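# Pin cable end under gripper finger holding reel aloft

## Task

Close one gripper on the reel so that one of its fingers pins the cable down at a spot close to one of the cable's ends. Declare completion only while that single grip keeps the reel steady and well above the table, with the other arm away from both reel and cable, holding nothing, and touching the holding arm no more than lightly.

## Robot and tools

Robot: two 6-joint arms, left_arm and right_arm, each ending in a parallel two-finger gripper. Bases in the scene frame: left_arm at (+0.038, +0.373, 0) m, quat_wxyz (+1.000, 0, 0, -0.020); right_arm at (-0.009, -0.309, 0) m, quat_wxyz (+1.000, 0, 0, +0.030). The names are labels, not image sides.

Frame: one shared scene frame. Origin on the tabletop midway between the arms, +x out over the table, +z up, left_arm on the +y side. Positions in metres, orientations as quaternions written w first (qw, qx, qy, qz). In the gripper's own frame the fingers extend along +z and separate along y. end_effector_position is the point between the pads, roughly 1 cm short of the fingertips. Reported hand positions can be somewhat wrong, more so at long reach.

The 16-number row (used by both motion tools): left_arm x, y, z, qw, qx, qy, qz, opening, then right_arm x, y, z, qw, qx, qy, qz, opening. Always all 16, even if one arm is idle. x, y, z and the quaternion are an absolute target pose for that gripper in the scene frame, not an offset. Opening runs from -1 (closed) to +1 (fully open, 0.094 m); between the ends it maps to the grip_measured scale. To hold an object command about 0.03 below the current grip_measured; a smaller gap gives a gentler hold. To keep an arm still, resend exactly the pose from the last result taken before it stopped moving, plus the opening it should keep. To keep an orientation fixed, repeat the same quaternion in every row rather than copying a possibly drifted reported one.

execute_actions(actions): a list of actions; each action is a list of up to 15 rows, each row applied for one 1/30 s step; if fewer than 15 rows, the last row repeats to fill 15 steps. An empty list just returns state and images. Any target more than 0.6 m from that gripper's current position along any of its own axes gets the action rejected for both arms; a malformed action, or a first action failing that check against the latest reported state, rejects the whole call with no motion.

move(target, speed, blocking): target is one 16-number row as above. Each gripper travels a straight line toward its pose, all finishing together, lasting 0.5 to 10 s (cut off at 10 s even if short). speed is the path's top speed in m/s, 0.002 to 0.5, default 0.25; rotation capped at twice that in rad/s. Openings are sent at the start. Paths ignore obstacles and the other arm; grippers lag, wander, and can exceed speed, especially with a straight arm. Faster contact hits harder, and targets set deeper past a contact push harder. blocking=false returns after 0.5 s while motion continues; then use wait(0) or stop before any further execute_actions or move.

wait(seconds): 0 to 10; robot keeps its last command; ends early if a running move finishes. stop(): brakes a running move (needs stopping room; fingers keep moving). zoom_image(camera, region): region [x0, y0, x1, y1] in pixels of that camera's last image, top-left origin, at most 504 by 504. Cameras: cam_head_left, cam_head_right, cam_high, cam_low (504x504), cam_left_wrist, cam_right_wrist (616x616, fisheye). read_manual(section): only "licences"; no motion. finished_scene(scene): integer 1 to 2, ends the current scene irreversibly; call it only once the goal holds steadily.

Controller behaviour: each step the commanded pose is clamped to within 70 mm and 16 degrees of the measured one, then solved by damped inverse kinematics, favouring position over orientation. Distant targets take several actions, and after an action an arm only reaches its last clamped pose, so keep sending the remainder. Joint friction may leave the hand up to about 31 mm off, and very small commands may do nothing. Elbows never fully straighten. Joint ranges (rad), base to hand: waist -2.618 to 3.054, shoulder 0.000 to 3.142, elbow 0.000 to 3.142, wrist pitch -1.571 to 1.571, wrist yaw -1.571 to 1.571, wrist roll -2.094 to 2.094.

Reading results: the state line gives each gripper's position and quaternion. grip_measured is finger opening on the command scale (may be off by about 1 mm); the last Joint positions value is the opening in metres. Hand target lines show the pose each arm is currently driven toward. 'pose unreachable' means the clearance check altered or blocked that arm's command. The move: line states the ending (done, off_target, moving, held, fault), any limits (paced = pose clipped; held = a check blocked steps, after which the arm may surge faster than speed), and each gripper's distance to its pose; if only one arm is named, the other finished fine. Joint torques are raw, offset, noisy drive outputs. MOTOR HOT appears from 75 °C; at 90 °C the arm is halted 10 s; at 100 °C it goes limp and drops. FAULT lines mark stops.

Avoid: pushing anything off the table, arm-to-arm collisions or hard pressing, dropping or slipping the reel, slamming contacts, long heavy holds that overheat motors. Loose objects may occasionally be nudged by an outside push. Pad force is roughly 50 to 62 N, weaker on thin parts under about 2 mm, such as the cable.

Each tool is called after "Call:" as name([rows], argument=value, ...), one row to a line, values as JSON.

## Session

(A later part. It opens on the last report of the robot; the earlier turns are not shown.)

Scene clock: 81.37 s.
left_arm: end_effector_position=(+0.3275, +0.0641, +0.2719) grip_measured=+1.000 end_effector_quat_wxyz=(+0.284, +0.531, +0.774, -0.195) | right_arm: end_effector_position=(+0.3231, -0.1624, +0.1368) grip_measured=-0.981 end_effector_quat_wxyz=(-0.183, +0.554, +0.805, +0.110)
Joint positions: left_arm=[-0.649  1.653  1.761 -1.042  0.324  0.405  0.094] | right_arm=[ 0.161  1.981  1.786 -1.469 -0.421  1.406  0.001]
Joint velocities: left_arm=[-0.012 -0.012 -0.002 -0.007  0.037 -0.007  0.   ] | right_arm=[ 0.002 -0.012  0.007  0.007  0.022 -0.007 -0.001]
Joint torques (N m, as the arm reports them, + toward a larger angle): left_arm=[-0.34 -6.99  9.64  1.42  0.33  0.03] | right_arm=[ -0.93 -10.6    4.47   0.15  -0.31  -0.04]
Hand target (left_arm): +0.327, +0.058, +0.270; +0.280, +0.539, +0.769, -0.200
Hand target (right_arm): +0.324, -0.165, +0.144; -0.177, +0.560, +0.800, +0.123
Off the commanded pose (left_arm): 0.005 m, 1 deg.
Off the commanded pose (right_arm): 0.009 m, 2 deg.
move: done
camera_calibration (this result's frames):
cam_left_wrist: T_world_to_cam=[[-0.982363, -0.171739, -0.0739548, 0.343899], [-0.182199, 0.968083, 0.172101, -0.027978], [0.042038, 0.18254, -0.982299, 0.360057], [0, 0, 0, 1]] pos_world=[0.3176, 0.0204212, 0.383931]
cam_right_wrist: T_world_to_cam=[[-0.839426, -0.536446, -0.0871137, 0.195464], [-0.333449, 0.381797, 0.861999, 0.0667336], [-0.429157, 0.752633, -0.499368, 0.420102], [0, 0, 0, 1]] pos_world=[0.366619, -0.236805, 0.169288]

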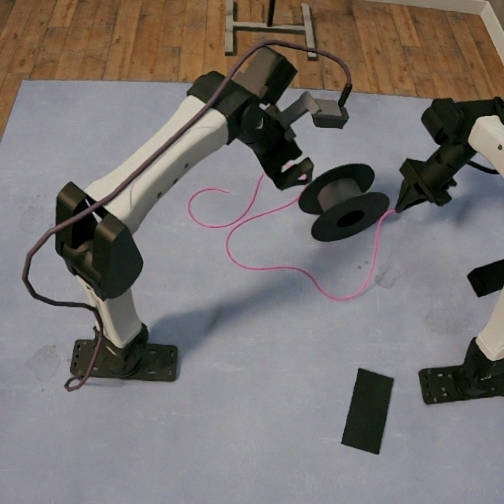

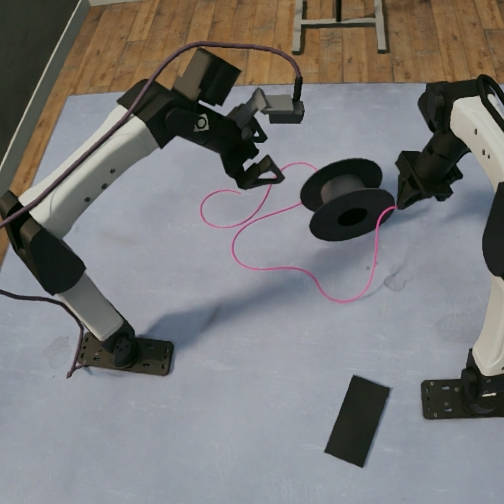

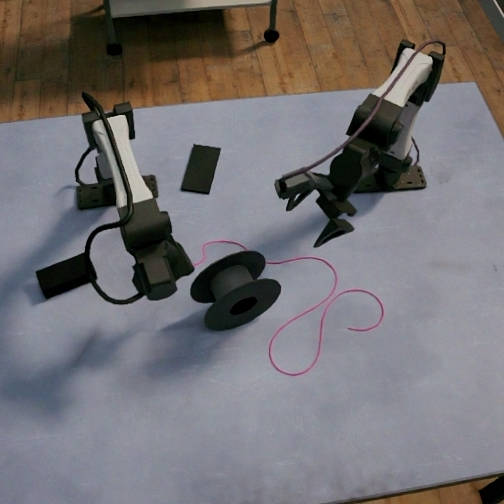

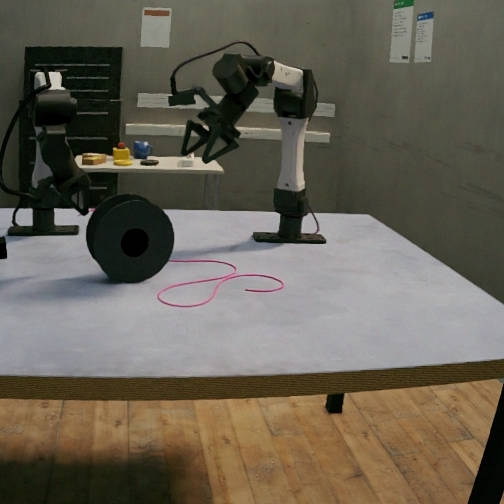

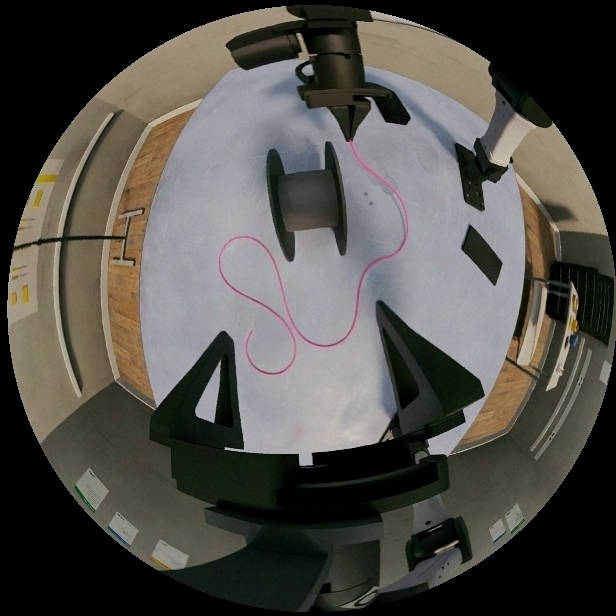

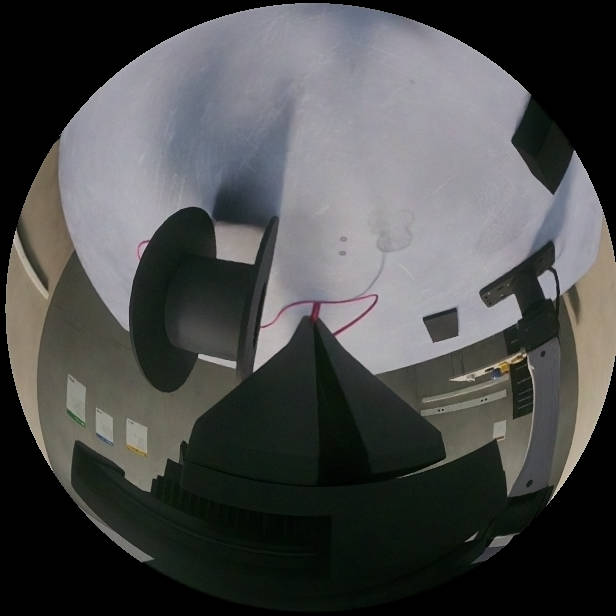

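Call:
move(target=[0.33,0.06,0.27,0.28,0.54,0.77,-0.196,1,0.335,-0.135,0.19,-0.252,0.635,0.693,0.231,-1], speed=0.15)

Scene clock: 101.30 s.
left_arm: end_effector_position=(+0.3274, +0.0641, +0.2720) grip_measured=+1.000 end_effector_quat_wxyz=(+0.285, +0.535, +0.771, -0.194) | right_arm: end_effector_position=(+0.3331, -0.1321, +0.1844) grip_measured=-0.981 end_effector_quat_wxyz=(-0.254, +0.633, +0.698, +0.218)
Joint positions: left_arm=[-0.649  1.653  1.761 -1.042  0.324  0.416  0.094] | right_arm=[ 0.132  1.91   1.786 -1.394 -0.681  1.682  0.001]
Joint velocities: left_arm=[-0.002  0.012 -0.012  0.007 -0.037 -0.066  0.   ] | right_arm=[ 0.012  0.007  0.007 -0.037 -0.022  0.051 -0.001]
Joint torques (N m, as the arm reports them, + toward a larger angle): left_arm=[ 0.09 -6.38 10.22  1.39  0.28  0.03] | right_arm=[-0.96 -9.61  4.78  0.49 -0.43 -0.02]
Hand target (left_arm): +0.330, +0.060, +0.270; +0.280, +0.539, +0.770, -0.196
Hand target (right_arm): +0.334, -0.135, +0.190; -0.252, +0.635, +0.693, +0.230
Off the commanded pose (left_arm): 0.005 m, 1 deg.
Off the commanded pose (right_arm): 0.007 m, 2 deg.
move: done
camera_calibration (this result's frames):
cam_left_wrist: T_world_to_cam=[[-0.983364, -0.16284, -0.0804866, 0.345325], [-0.174673, 0.969307, 0.173011, -0.0307142], [0.0498432, 0.184191, -0.981626, 0.357264], [0, 0, 0, 1]] pos_world=[0.316408, 0.0201995, 0.383807]
cam_right_wrist: T_world_to_cam=[[-0.954351, -0.26363, -0.140404, 0.308395], [-0.202868, 0.227105, 0.952506, -0.0631353], [-0.219223, 0.937509, -0.27022, 0.337565], [0, 0, 0, 1]] pos_world=[0.355511, -0.22083, 0.194654]

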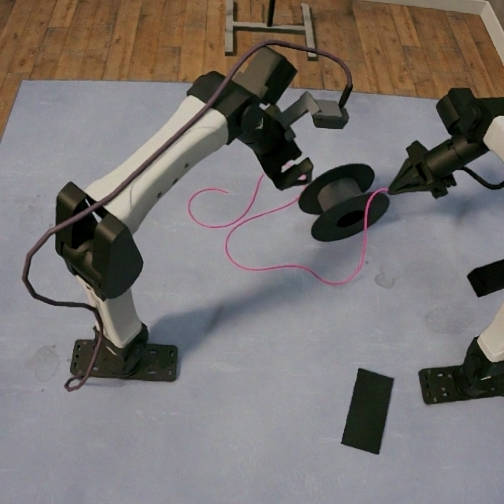

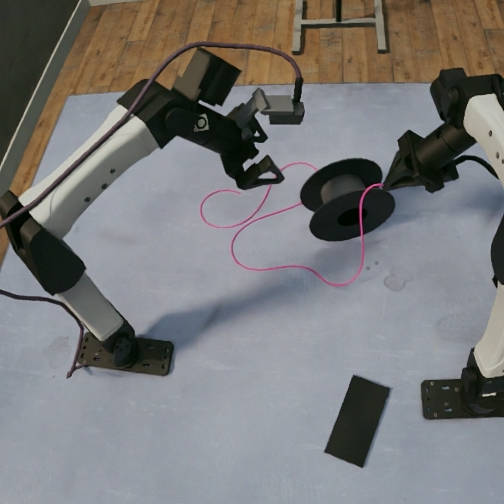

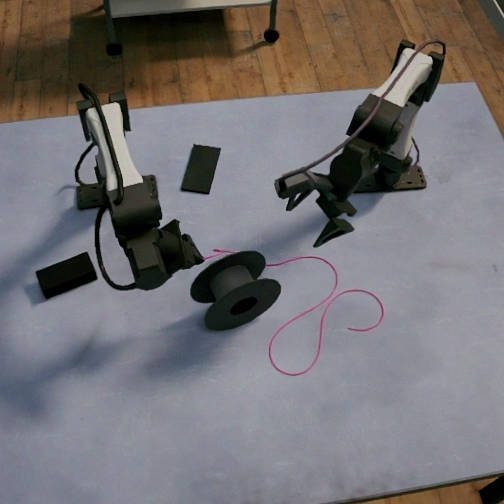

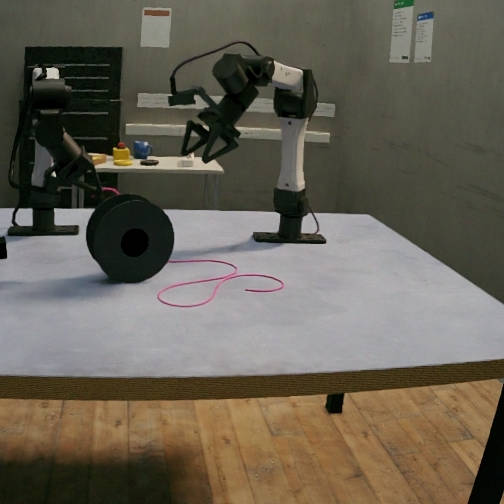

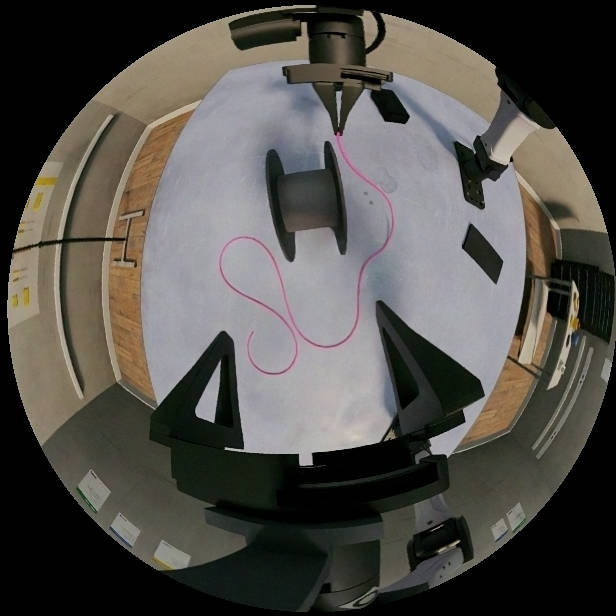

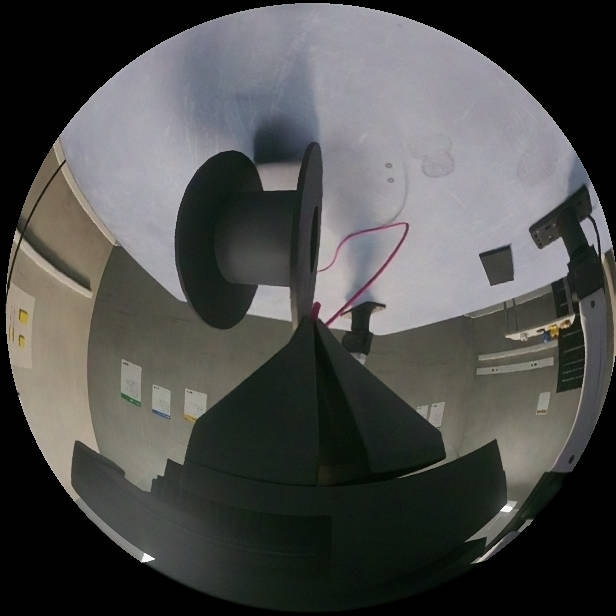

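Call:
move(target=[0.3,-0.05,0.225,0.271,0.572,0.745,-0.208,1,0.362,-0.135,0.185,-0.252,0.635,0.693,0.231,-1], speed=0.12)

Scene clock: 112.70 s.
left_arm: end_effector_position=(+0.2950, -0.0467, +0.2272) grip_measured=+1.000 end_effector_quat_wxyz=(+0.269, +0.575, +0.743, -0.215) | right_arm: end_effector_position=(+0.3557, -0.1323, +0.1796) grip_measured=-0.981 end_effector_quat_wxyz=(-0.254, +0.636, +0.695, +0.221)
Joint positions: left_arm=[-0.895  1.858  1.818 -0.867  0.253  0.295  0.094] | right_arm=[ 0.119  1.996  1.885 -1.407 -0.684  1.68   0.001]
Joint velocities: left_arm=[-0.002 -0.012 -0.007 -0.022  0.022  0.037  0.   ] | right_arm=[-0.027 -0.007 -0.007 -0.037 -0.095  0.081  0.   ]
Joint torques (N m, as the arm reports them, + toward a larger angle): left_arm=[ 0.01 -9.74  9.97  1.52  0.   -0.18] | right_arm=[-1.02 -8.3   7.43  0.35 -0.46 -0.11]
Hand target (left_arm): +0.298, -0.051, +0.224; +0.270, +0.572, +0.746, -0.211
Hand target (right_arm): +0.362, -0.135, +0.185; -0.252, +0.635, +0.693, +0.231
Off the commanded pose (left_arm): 0.006 m, 1 deg.
Off the commanded pose (right_arm): 0.009 m, 1 deg.
move: done
camera_calibration (this result's frames):
cam_left_wrist: T_world_to_cam=[[-0.996404, -0.0541735, -0.0651548, 0.297201], [-0.0646329, 0.983154, 0.17097, 0.0473619], [0.0547951, 0.174566, -0.98312, 0.333812], [0, 0, 0, 1]] pos_world=[0.280902, -0.088736, 0.339444]
cam_right_wrist: T_world_to_cam=[[-0.956764, -0.253259, -0.143048, 0.331969], [-0.202297, 0.226022, 0.952885, -0.0543375], [-0.208995, 0.940624, -0.267483, 0.337704], [0, 0, 0, 1]] pos_world=[0.377202, -0.221297, 0.189595]

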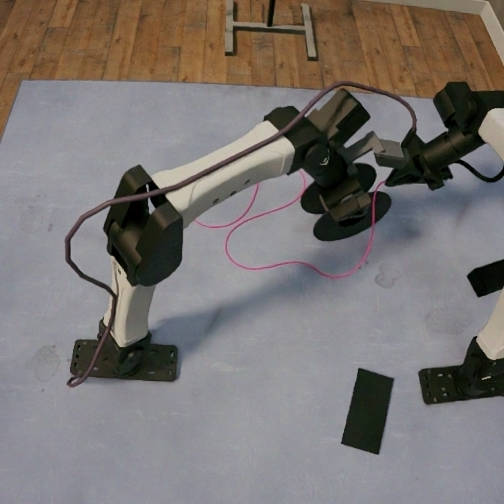

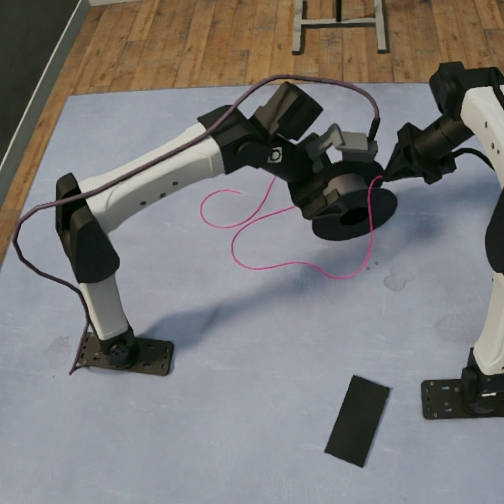

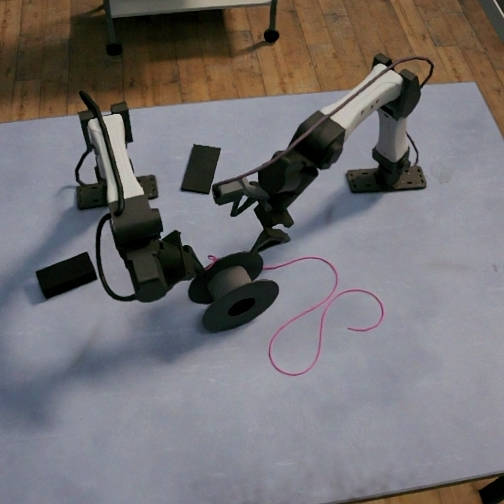

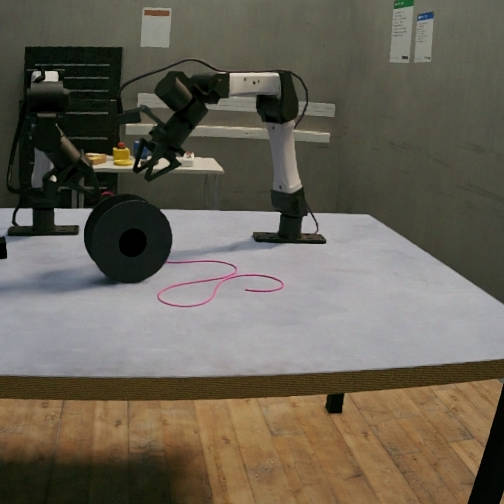

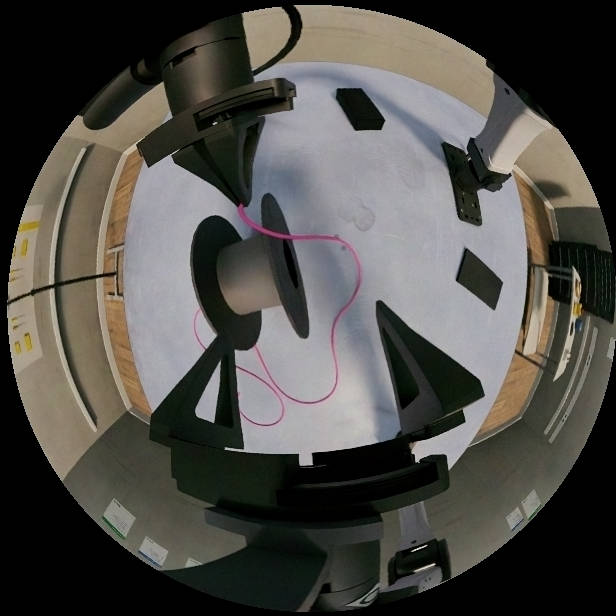

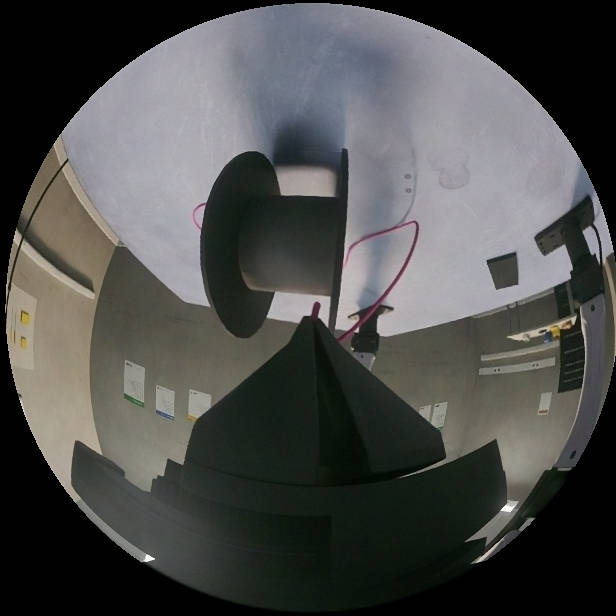

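Call:
move(target=[0.312,-0.085,0.185,0.271,0.572,0.745,-0.208,1,0.342,-0.125,0.198,-0.252,0.635,0.693,0.231,-1], speed=0.05)

Scene clock: 124.03 s.
left_arm: end_effector_position=(+0.3109, -0.0799, +0.1894) grip_measured=+1.000 end_effector_quat_wxyz=(+0.272, +0.573, +0.743, -0.212) | right_arm: end_effector_position=(+0.3487, -0.1297, +0.1942) grip_measured=-0.981 end_effector_quat_wxyz=(-0.248, +0.639, +0.691, +0.229)
Joint positions: left_arm=[-0.914  1.984  1.836 -0.752  0.233  0.279  0.094] | right_arm=[ 0.129  1.948  1.874 -1.407 -0.684  1.713  0.001]
Joint velocities: left_arm=[ 0.002  0.002 -0.007 -0.051 -0.051 -0.051  0.   ] | right_arm=[-0.002  0.002  0.017 -0.051 -0.037 -0.007 -0.   ]
Joint torques (N m, as the arm reports them, + toward a larger angle): left_arm=[ -0.4  -10.97  10.1    1.52   0.    -0.17] | right_arm=[ 1.07 -9.93  4.28  0.47 -0.44  0.01]
Hand target (left_arm): +0.312, -0.085, +0.185; +0.271, +0.572, +0.745, -0.208
Hand target (right_arm): +0.342, -0.125, +0.198; -0.252, +0.635, +0.693, +0.231
Off the commanded pose (left_arm): 0.007 m, 1 deg.
Off the commanded pose (right_arm): 0.009 m, 1 deg.
move: done
camera_calibration (this result's frames):
cam_left_wrist: T_world_to_cam=[[-0.995635, -0.0594512, -0.0719534, 0.309453], [-0.0710302, 0.982727, 0.170885, 0.0895297], [0.0605512, 0.17525, -0.98266, 0.299722], [0, 0, 0, 1]] pos_world=[0.296312, -0.122112, 0.301491]
cam_right_wrist: T_world_to_cam=[[-0.958468, -0.237174, -0.158392, 0.333637], [-0.21272, 0.224567, 0.950957, -0.0664912], [-0.189973, 0.945155, -0.265691, 0.331262], [0, 0, 0, 1]] pos_world=[0.368567, -0.219032, 0.204089]

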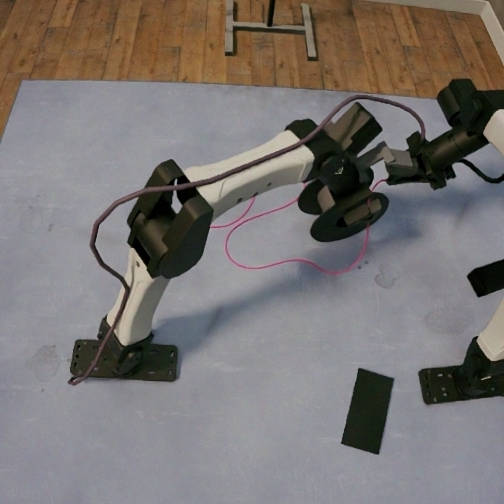

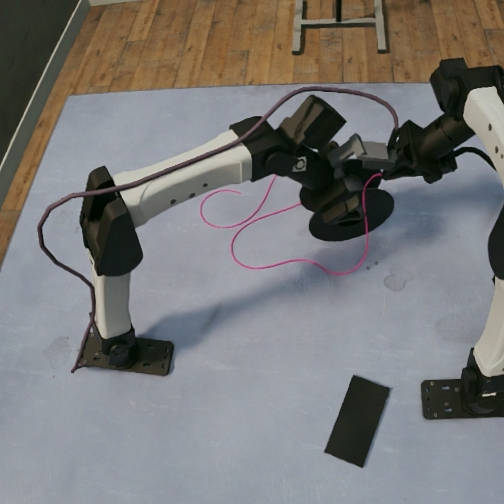

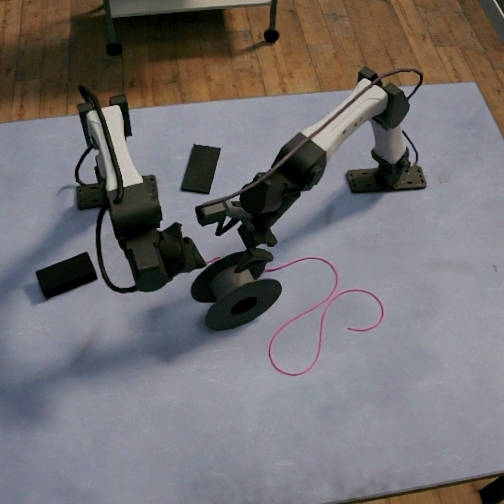

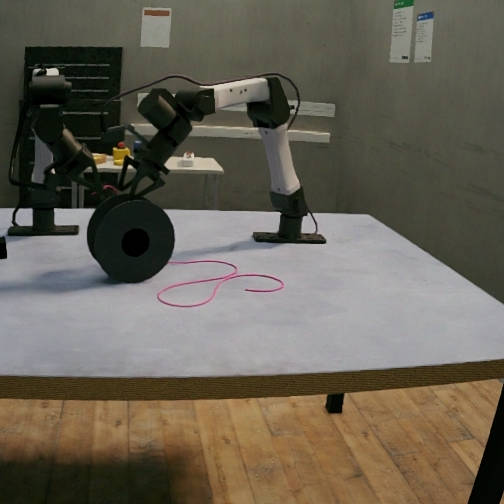

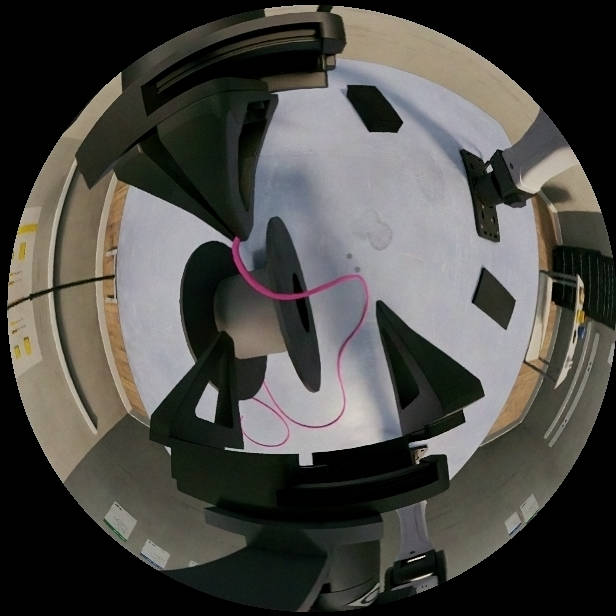

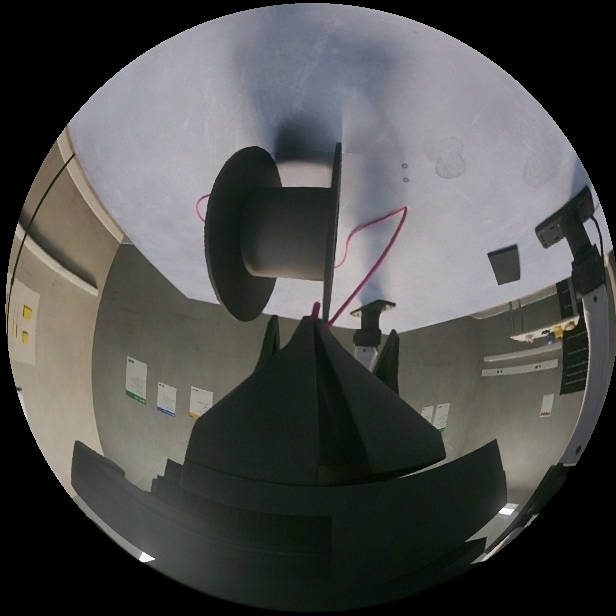

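Call:
move(target=[0.318,-0.112,0.155,0.335,0.552,0.718,-0.258,1,0.338,-0.125,0.2,-0.252,0.635,0.693,0.231,-1], speed=0.04)

Scene clock: 138.43 s.
left_arm: end_effector_position=(+0.3255, -0.1110, +0.1713) grip_measured=+1.000 end_effector_quat_wxyz=(+0.353, +0.549, +0.714, -0.254) | right_arm: end_effector_position=(+0.3454, -0.1303, +0.1958) grip_measured=-0.981 end_effector_quat_wxyz=(-0.248, +0.640, +0.690, +0.229)
Joint positions: left_arm=[-0.921  1.984  1.626 -0.338  0.248  0.235  0.094] | right_arm=[ 0.129  1.934  1.86  -1.407 -0.684  1.716  0.001]
Joint velocities: left_arm=[ 0.002  0.012  0.002  0.037 -0.022 -0.007  0.   ] | right_arm=[ 0.007  0.007 -0.007  0.007 -0.007 -0.066 -0.001]
Joint torques (N m, as the arm reports them, + toward a larger angle): left_arm=[ -0.34 -12.07   7.36   1.76   0.24  -0.18] | right_arm=[  1.24 -10.     4.25   0.46  -0.42  -0.01]
Hand target (left_arm): +0.318, -0.112, +0.156; +0.335, +0.553, +0.718, -0.257
Hand target (right_arm): +0.338, -0.125, +0.200; -0.252, +0.635, +0.693, +0.231
Off the commanded pose (left_arm): 0.018 m, 2 deg.
Off the commanded pose (right_arm): 0.010 m, 1 deg.
move: off_target (left_arm)
camera_calibration (this result's frames):
cam_left_wrist: T_world_to_cam=[[-0.986409, -0.0920103, -0.136131, 0.325141], [-0.0907177, 0.995753, -0.0156821, 0.163991], [0.136996, -0.00311946, -0.990567, 0.243158], [0, 0, 0, 1]] pos_world=[0.302288, -0.13262, 0.287698]
cam_right_wrist: T_world_to_cam=[[-0.959044, -0.235185, -0.157866, 0.330929], [-0.211716, 0.224927, 0.951096, -0.0688969], [-0.188176, 0.945566, -0.265507, 0.331052], [0, 0, 0, 1]] pos_world=[0.365085, -0.219705, 0.205667]

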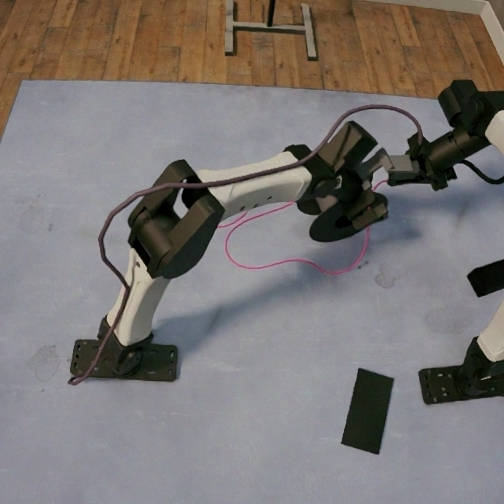

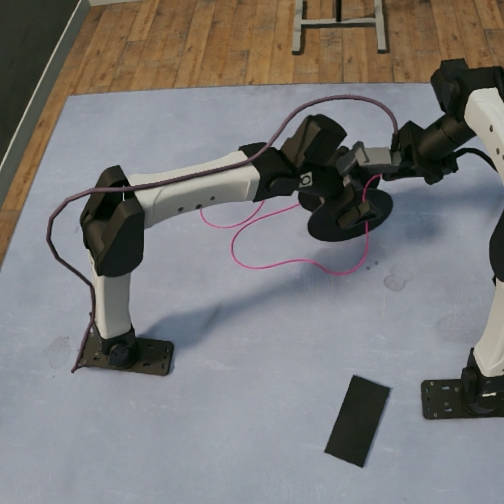

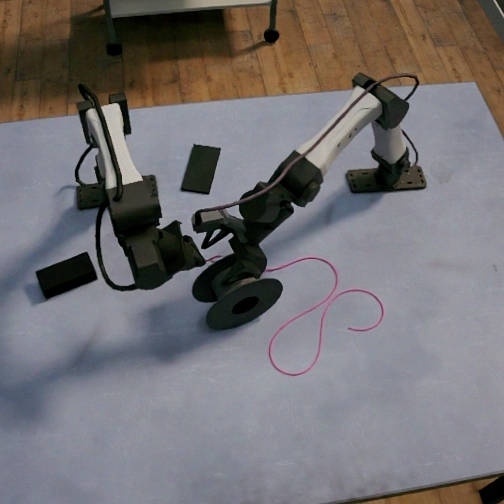

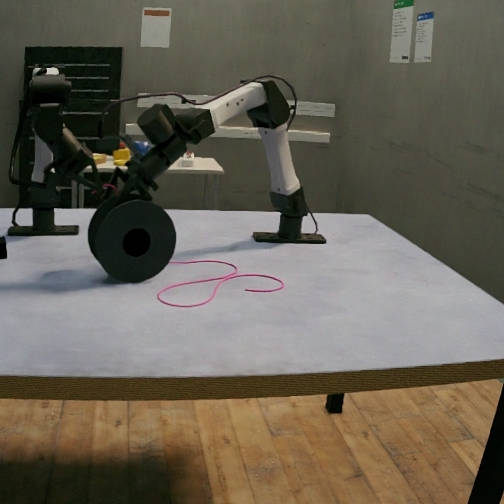

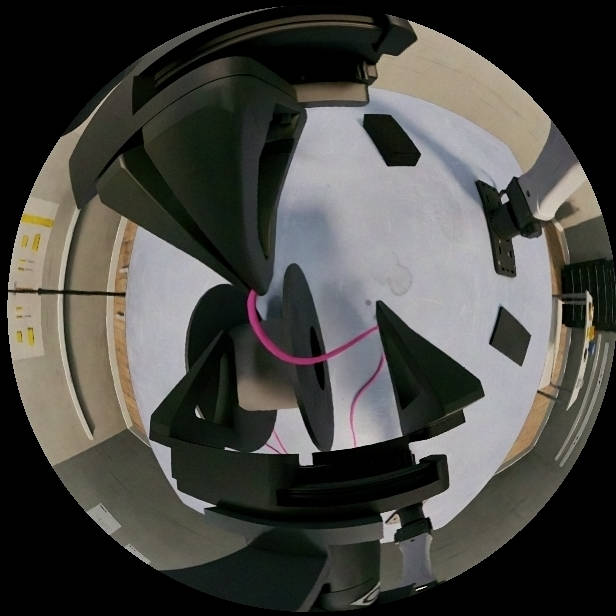

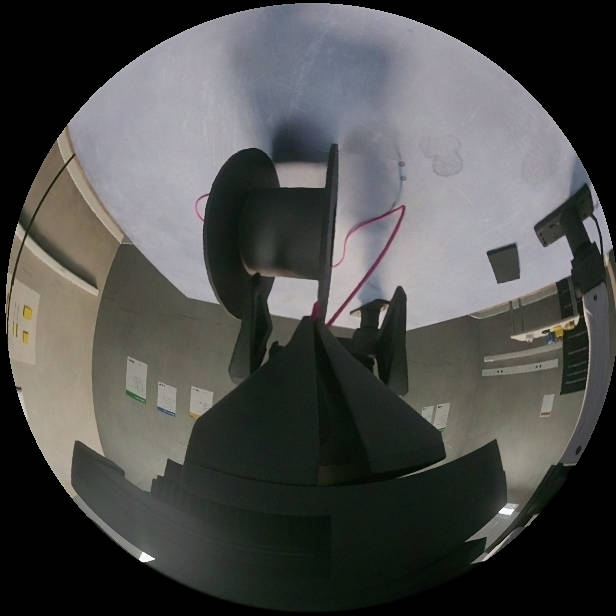

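Call:
move(target=[0.31,-0.10,0.138,0.335,0.552,0.718,-0.258,1,0.325,-0.13,0.205,-0.252,0.635,0.693,0.231,-1], speed=0.03)

Call:
zoom_image(camera="cam_low", region=[40,120,220,300])

Scene clock: 146.40 s.
left_arm: end_effector_position=(+0.3202, -0.1041, +0.1475) grip_measured=+1.000 end_effector_quat_wxyz=(+0.353, +0.549, +0.713, -0.255) | right_arm: end_effector_position=(+0.3329, -0.1327, +0.2019) grip_measured=-0.981 end_effector_quat_wxyz=(-0.247, +0.639, +0.691, +0.231)
Joint positions: left_arm=[-0.921  1.967  1.506 -0.235  0.25   0.235  0.094] | right_arm=[ 0.129  1.88   1.812 -1.408 -0.684  1.716  0.001]
Joint velocities: left_arm=[ 0.002 -0.007 -0.012 -0.066  0.007 -0.007  0.   ] | right_arm=[ 0.002 -0.007 -0.002 -0.037  0.037 -0.007 -0.   ]
Joint torques (N m, as the arm reports them, + toward a larger angle): left_arm=[ -0.23 -13.52   6.85   1.66   0.24  -0.21] | right_arm=[ 0.73 -9.34  4.29  0.4  -0.43 -0.09]
Hand target (left_arm): +0.310, -0.100, +0.138; +0.335, +0.552, +0.718, -0.258
Hand target (right_arm): +0.325, -0.130, +0.205; -0.252, +0.635, +0.693, +0.231
Off the commanded pose (left_arm): 0.015 m, 2 deg.
Off the commanded pose (right_arm): 0.009 m, 1 deg.
move: off_target (left_arm)
camera_calibration (this result's frames):
cam_left_wrist: T_world_to_cam=[[-0.986708, -0.090619, -0.134891, 0.317433], [-0.0892795, 0.995879, -0.0159592, 0.155845], [0.135782, -0.00370402, -0.990732, 0.220643], [0, 0, 0, 1]] pos_world=[0.297168, -0.12562, 0.263904]
cam_right_wrist: T_world_to_cam=[[-0.958494, -0.23478, -0.161766, 0.32005], [-0.215338, 0.224258, 0.950441, -0.0755113], [-0.186867, 0.945826, -0.265507, 0.332168], [0, 0, 0, 1]] pos_world=[0.352577, -0.222098, 0.211735]

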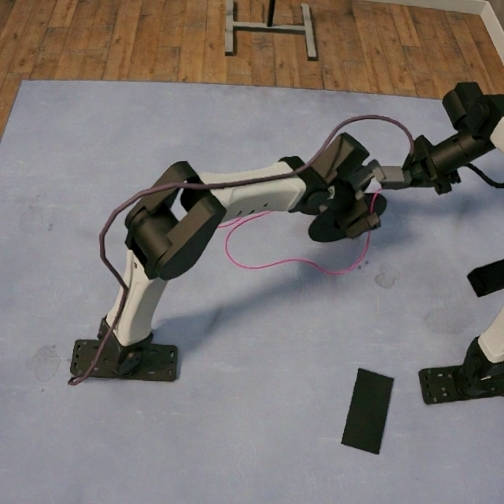

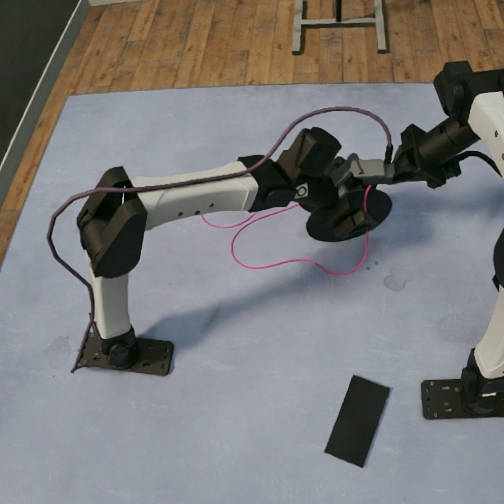

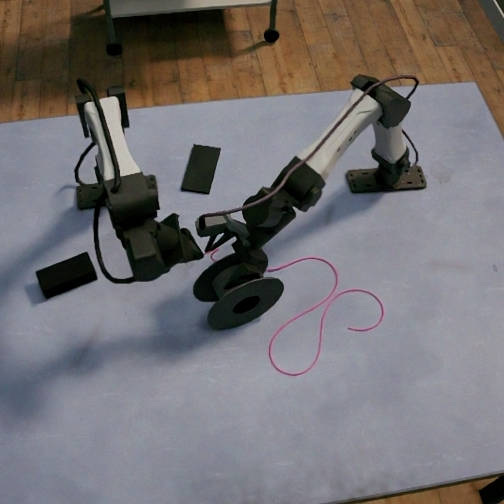

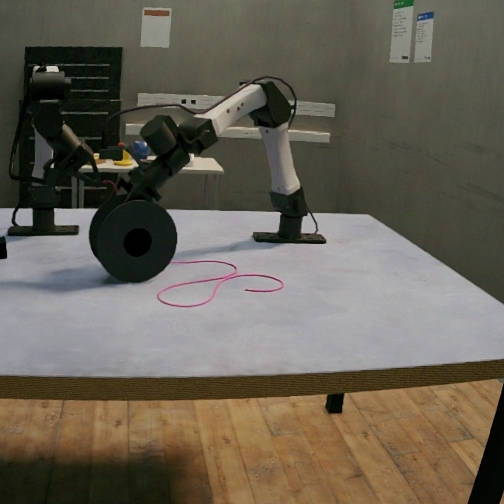

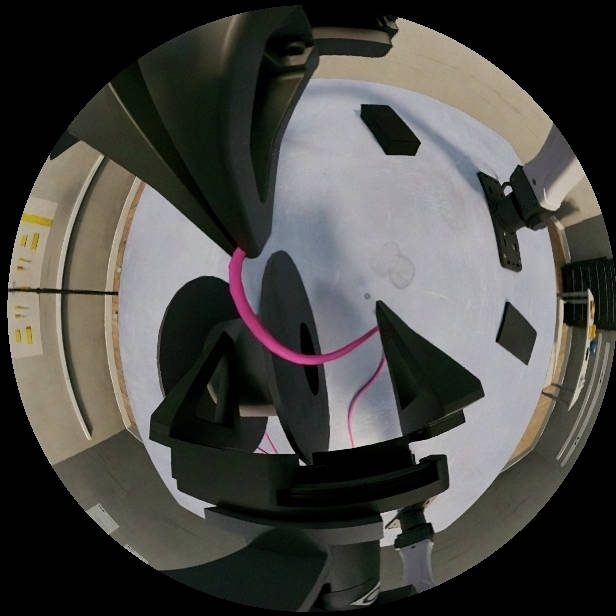

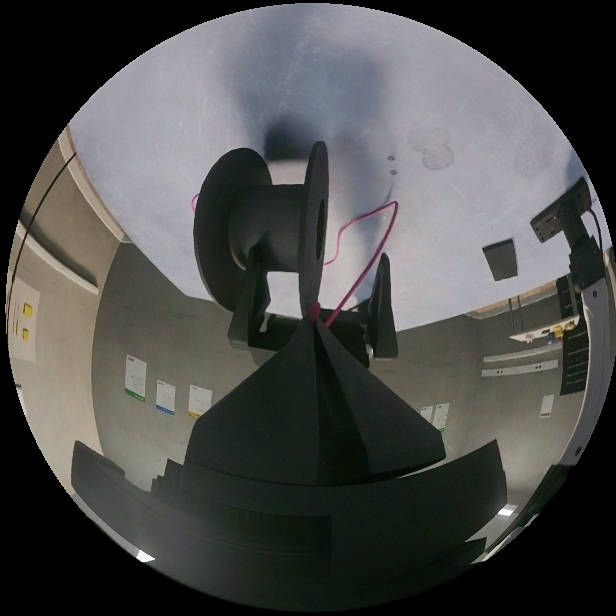

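Region (40, 120, 220, 300) of cam_low's 504x504 image, scaled by 2.800, with more detail than that image has.

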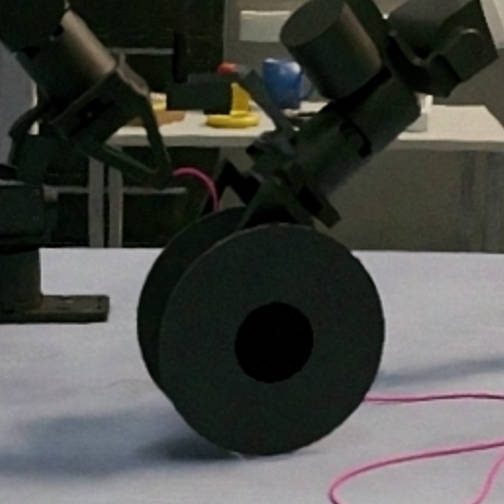

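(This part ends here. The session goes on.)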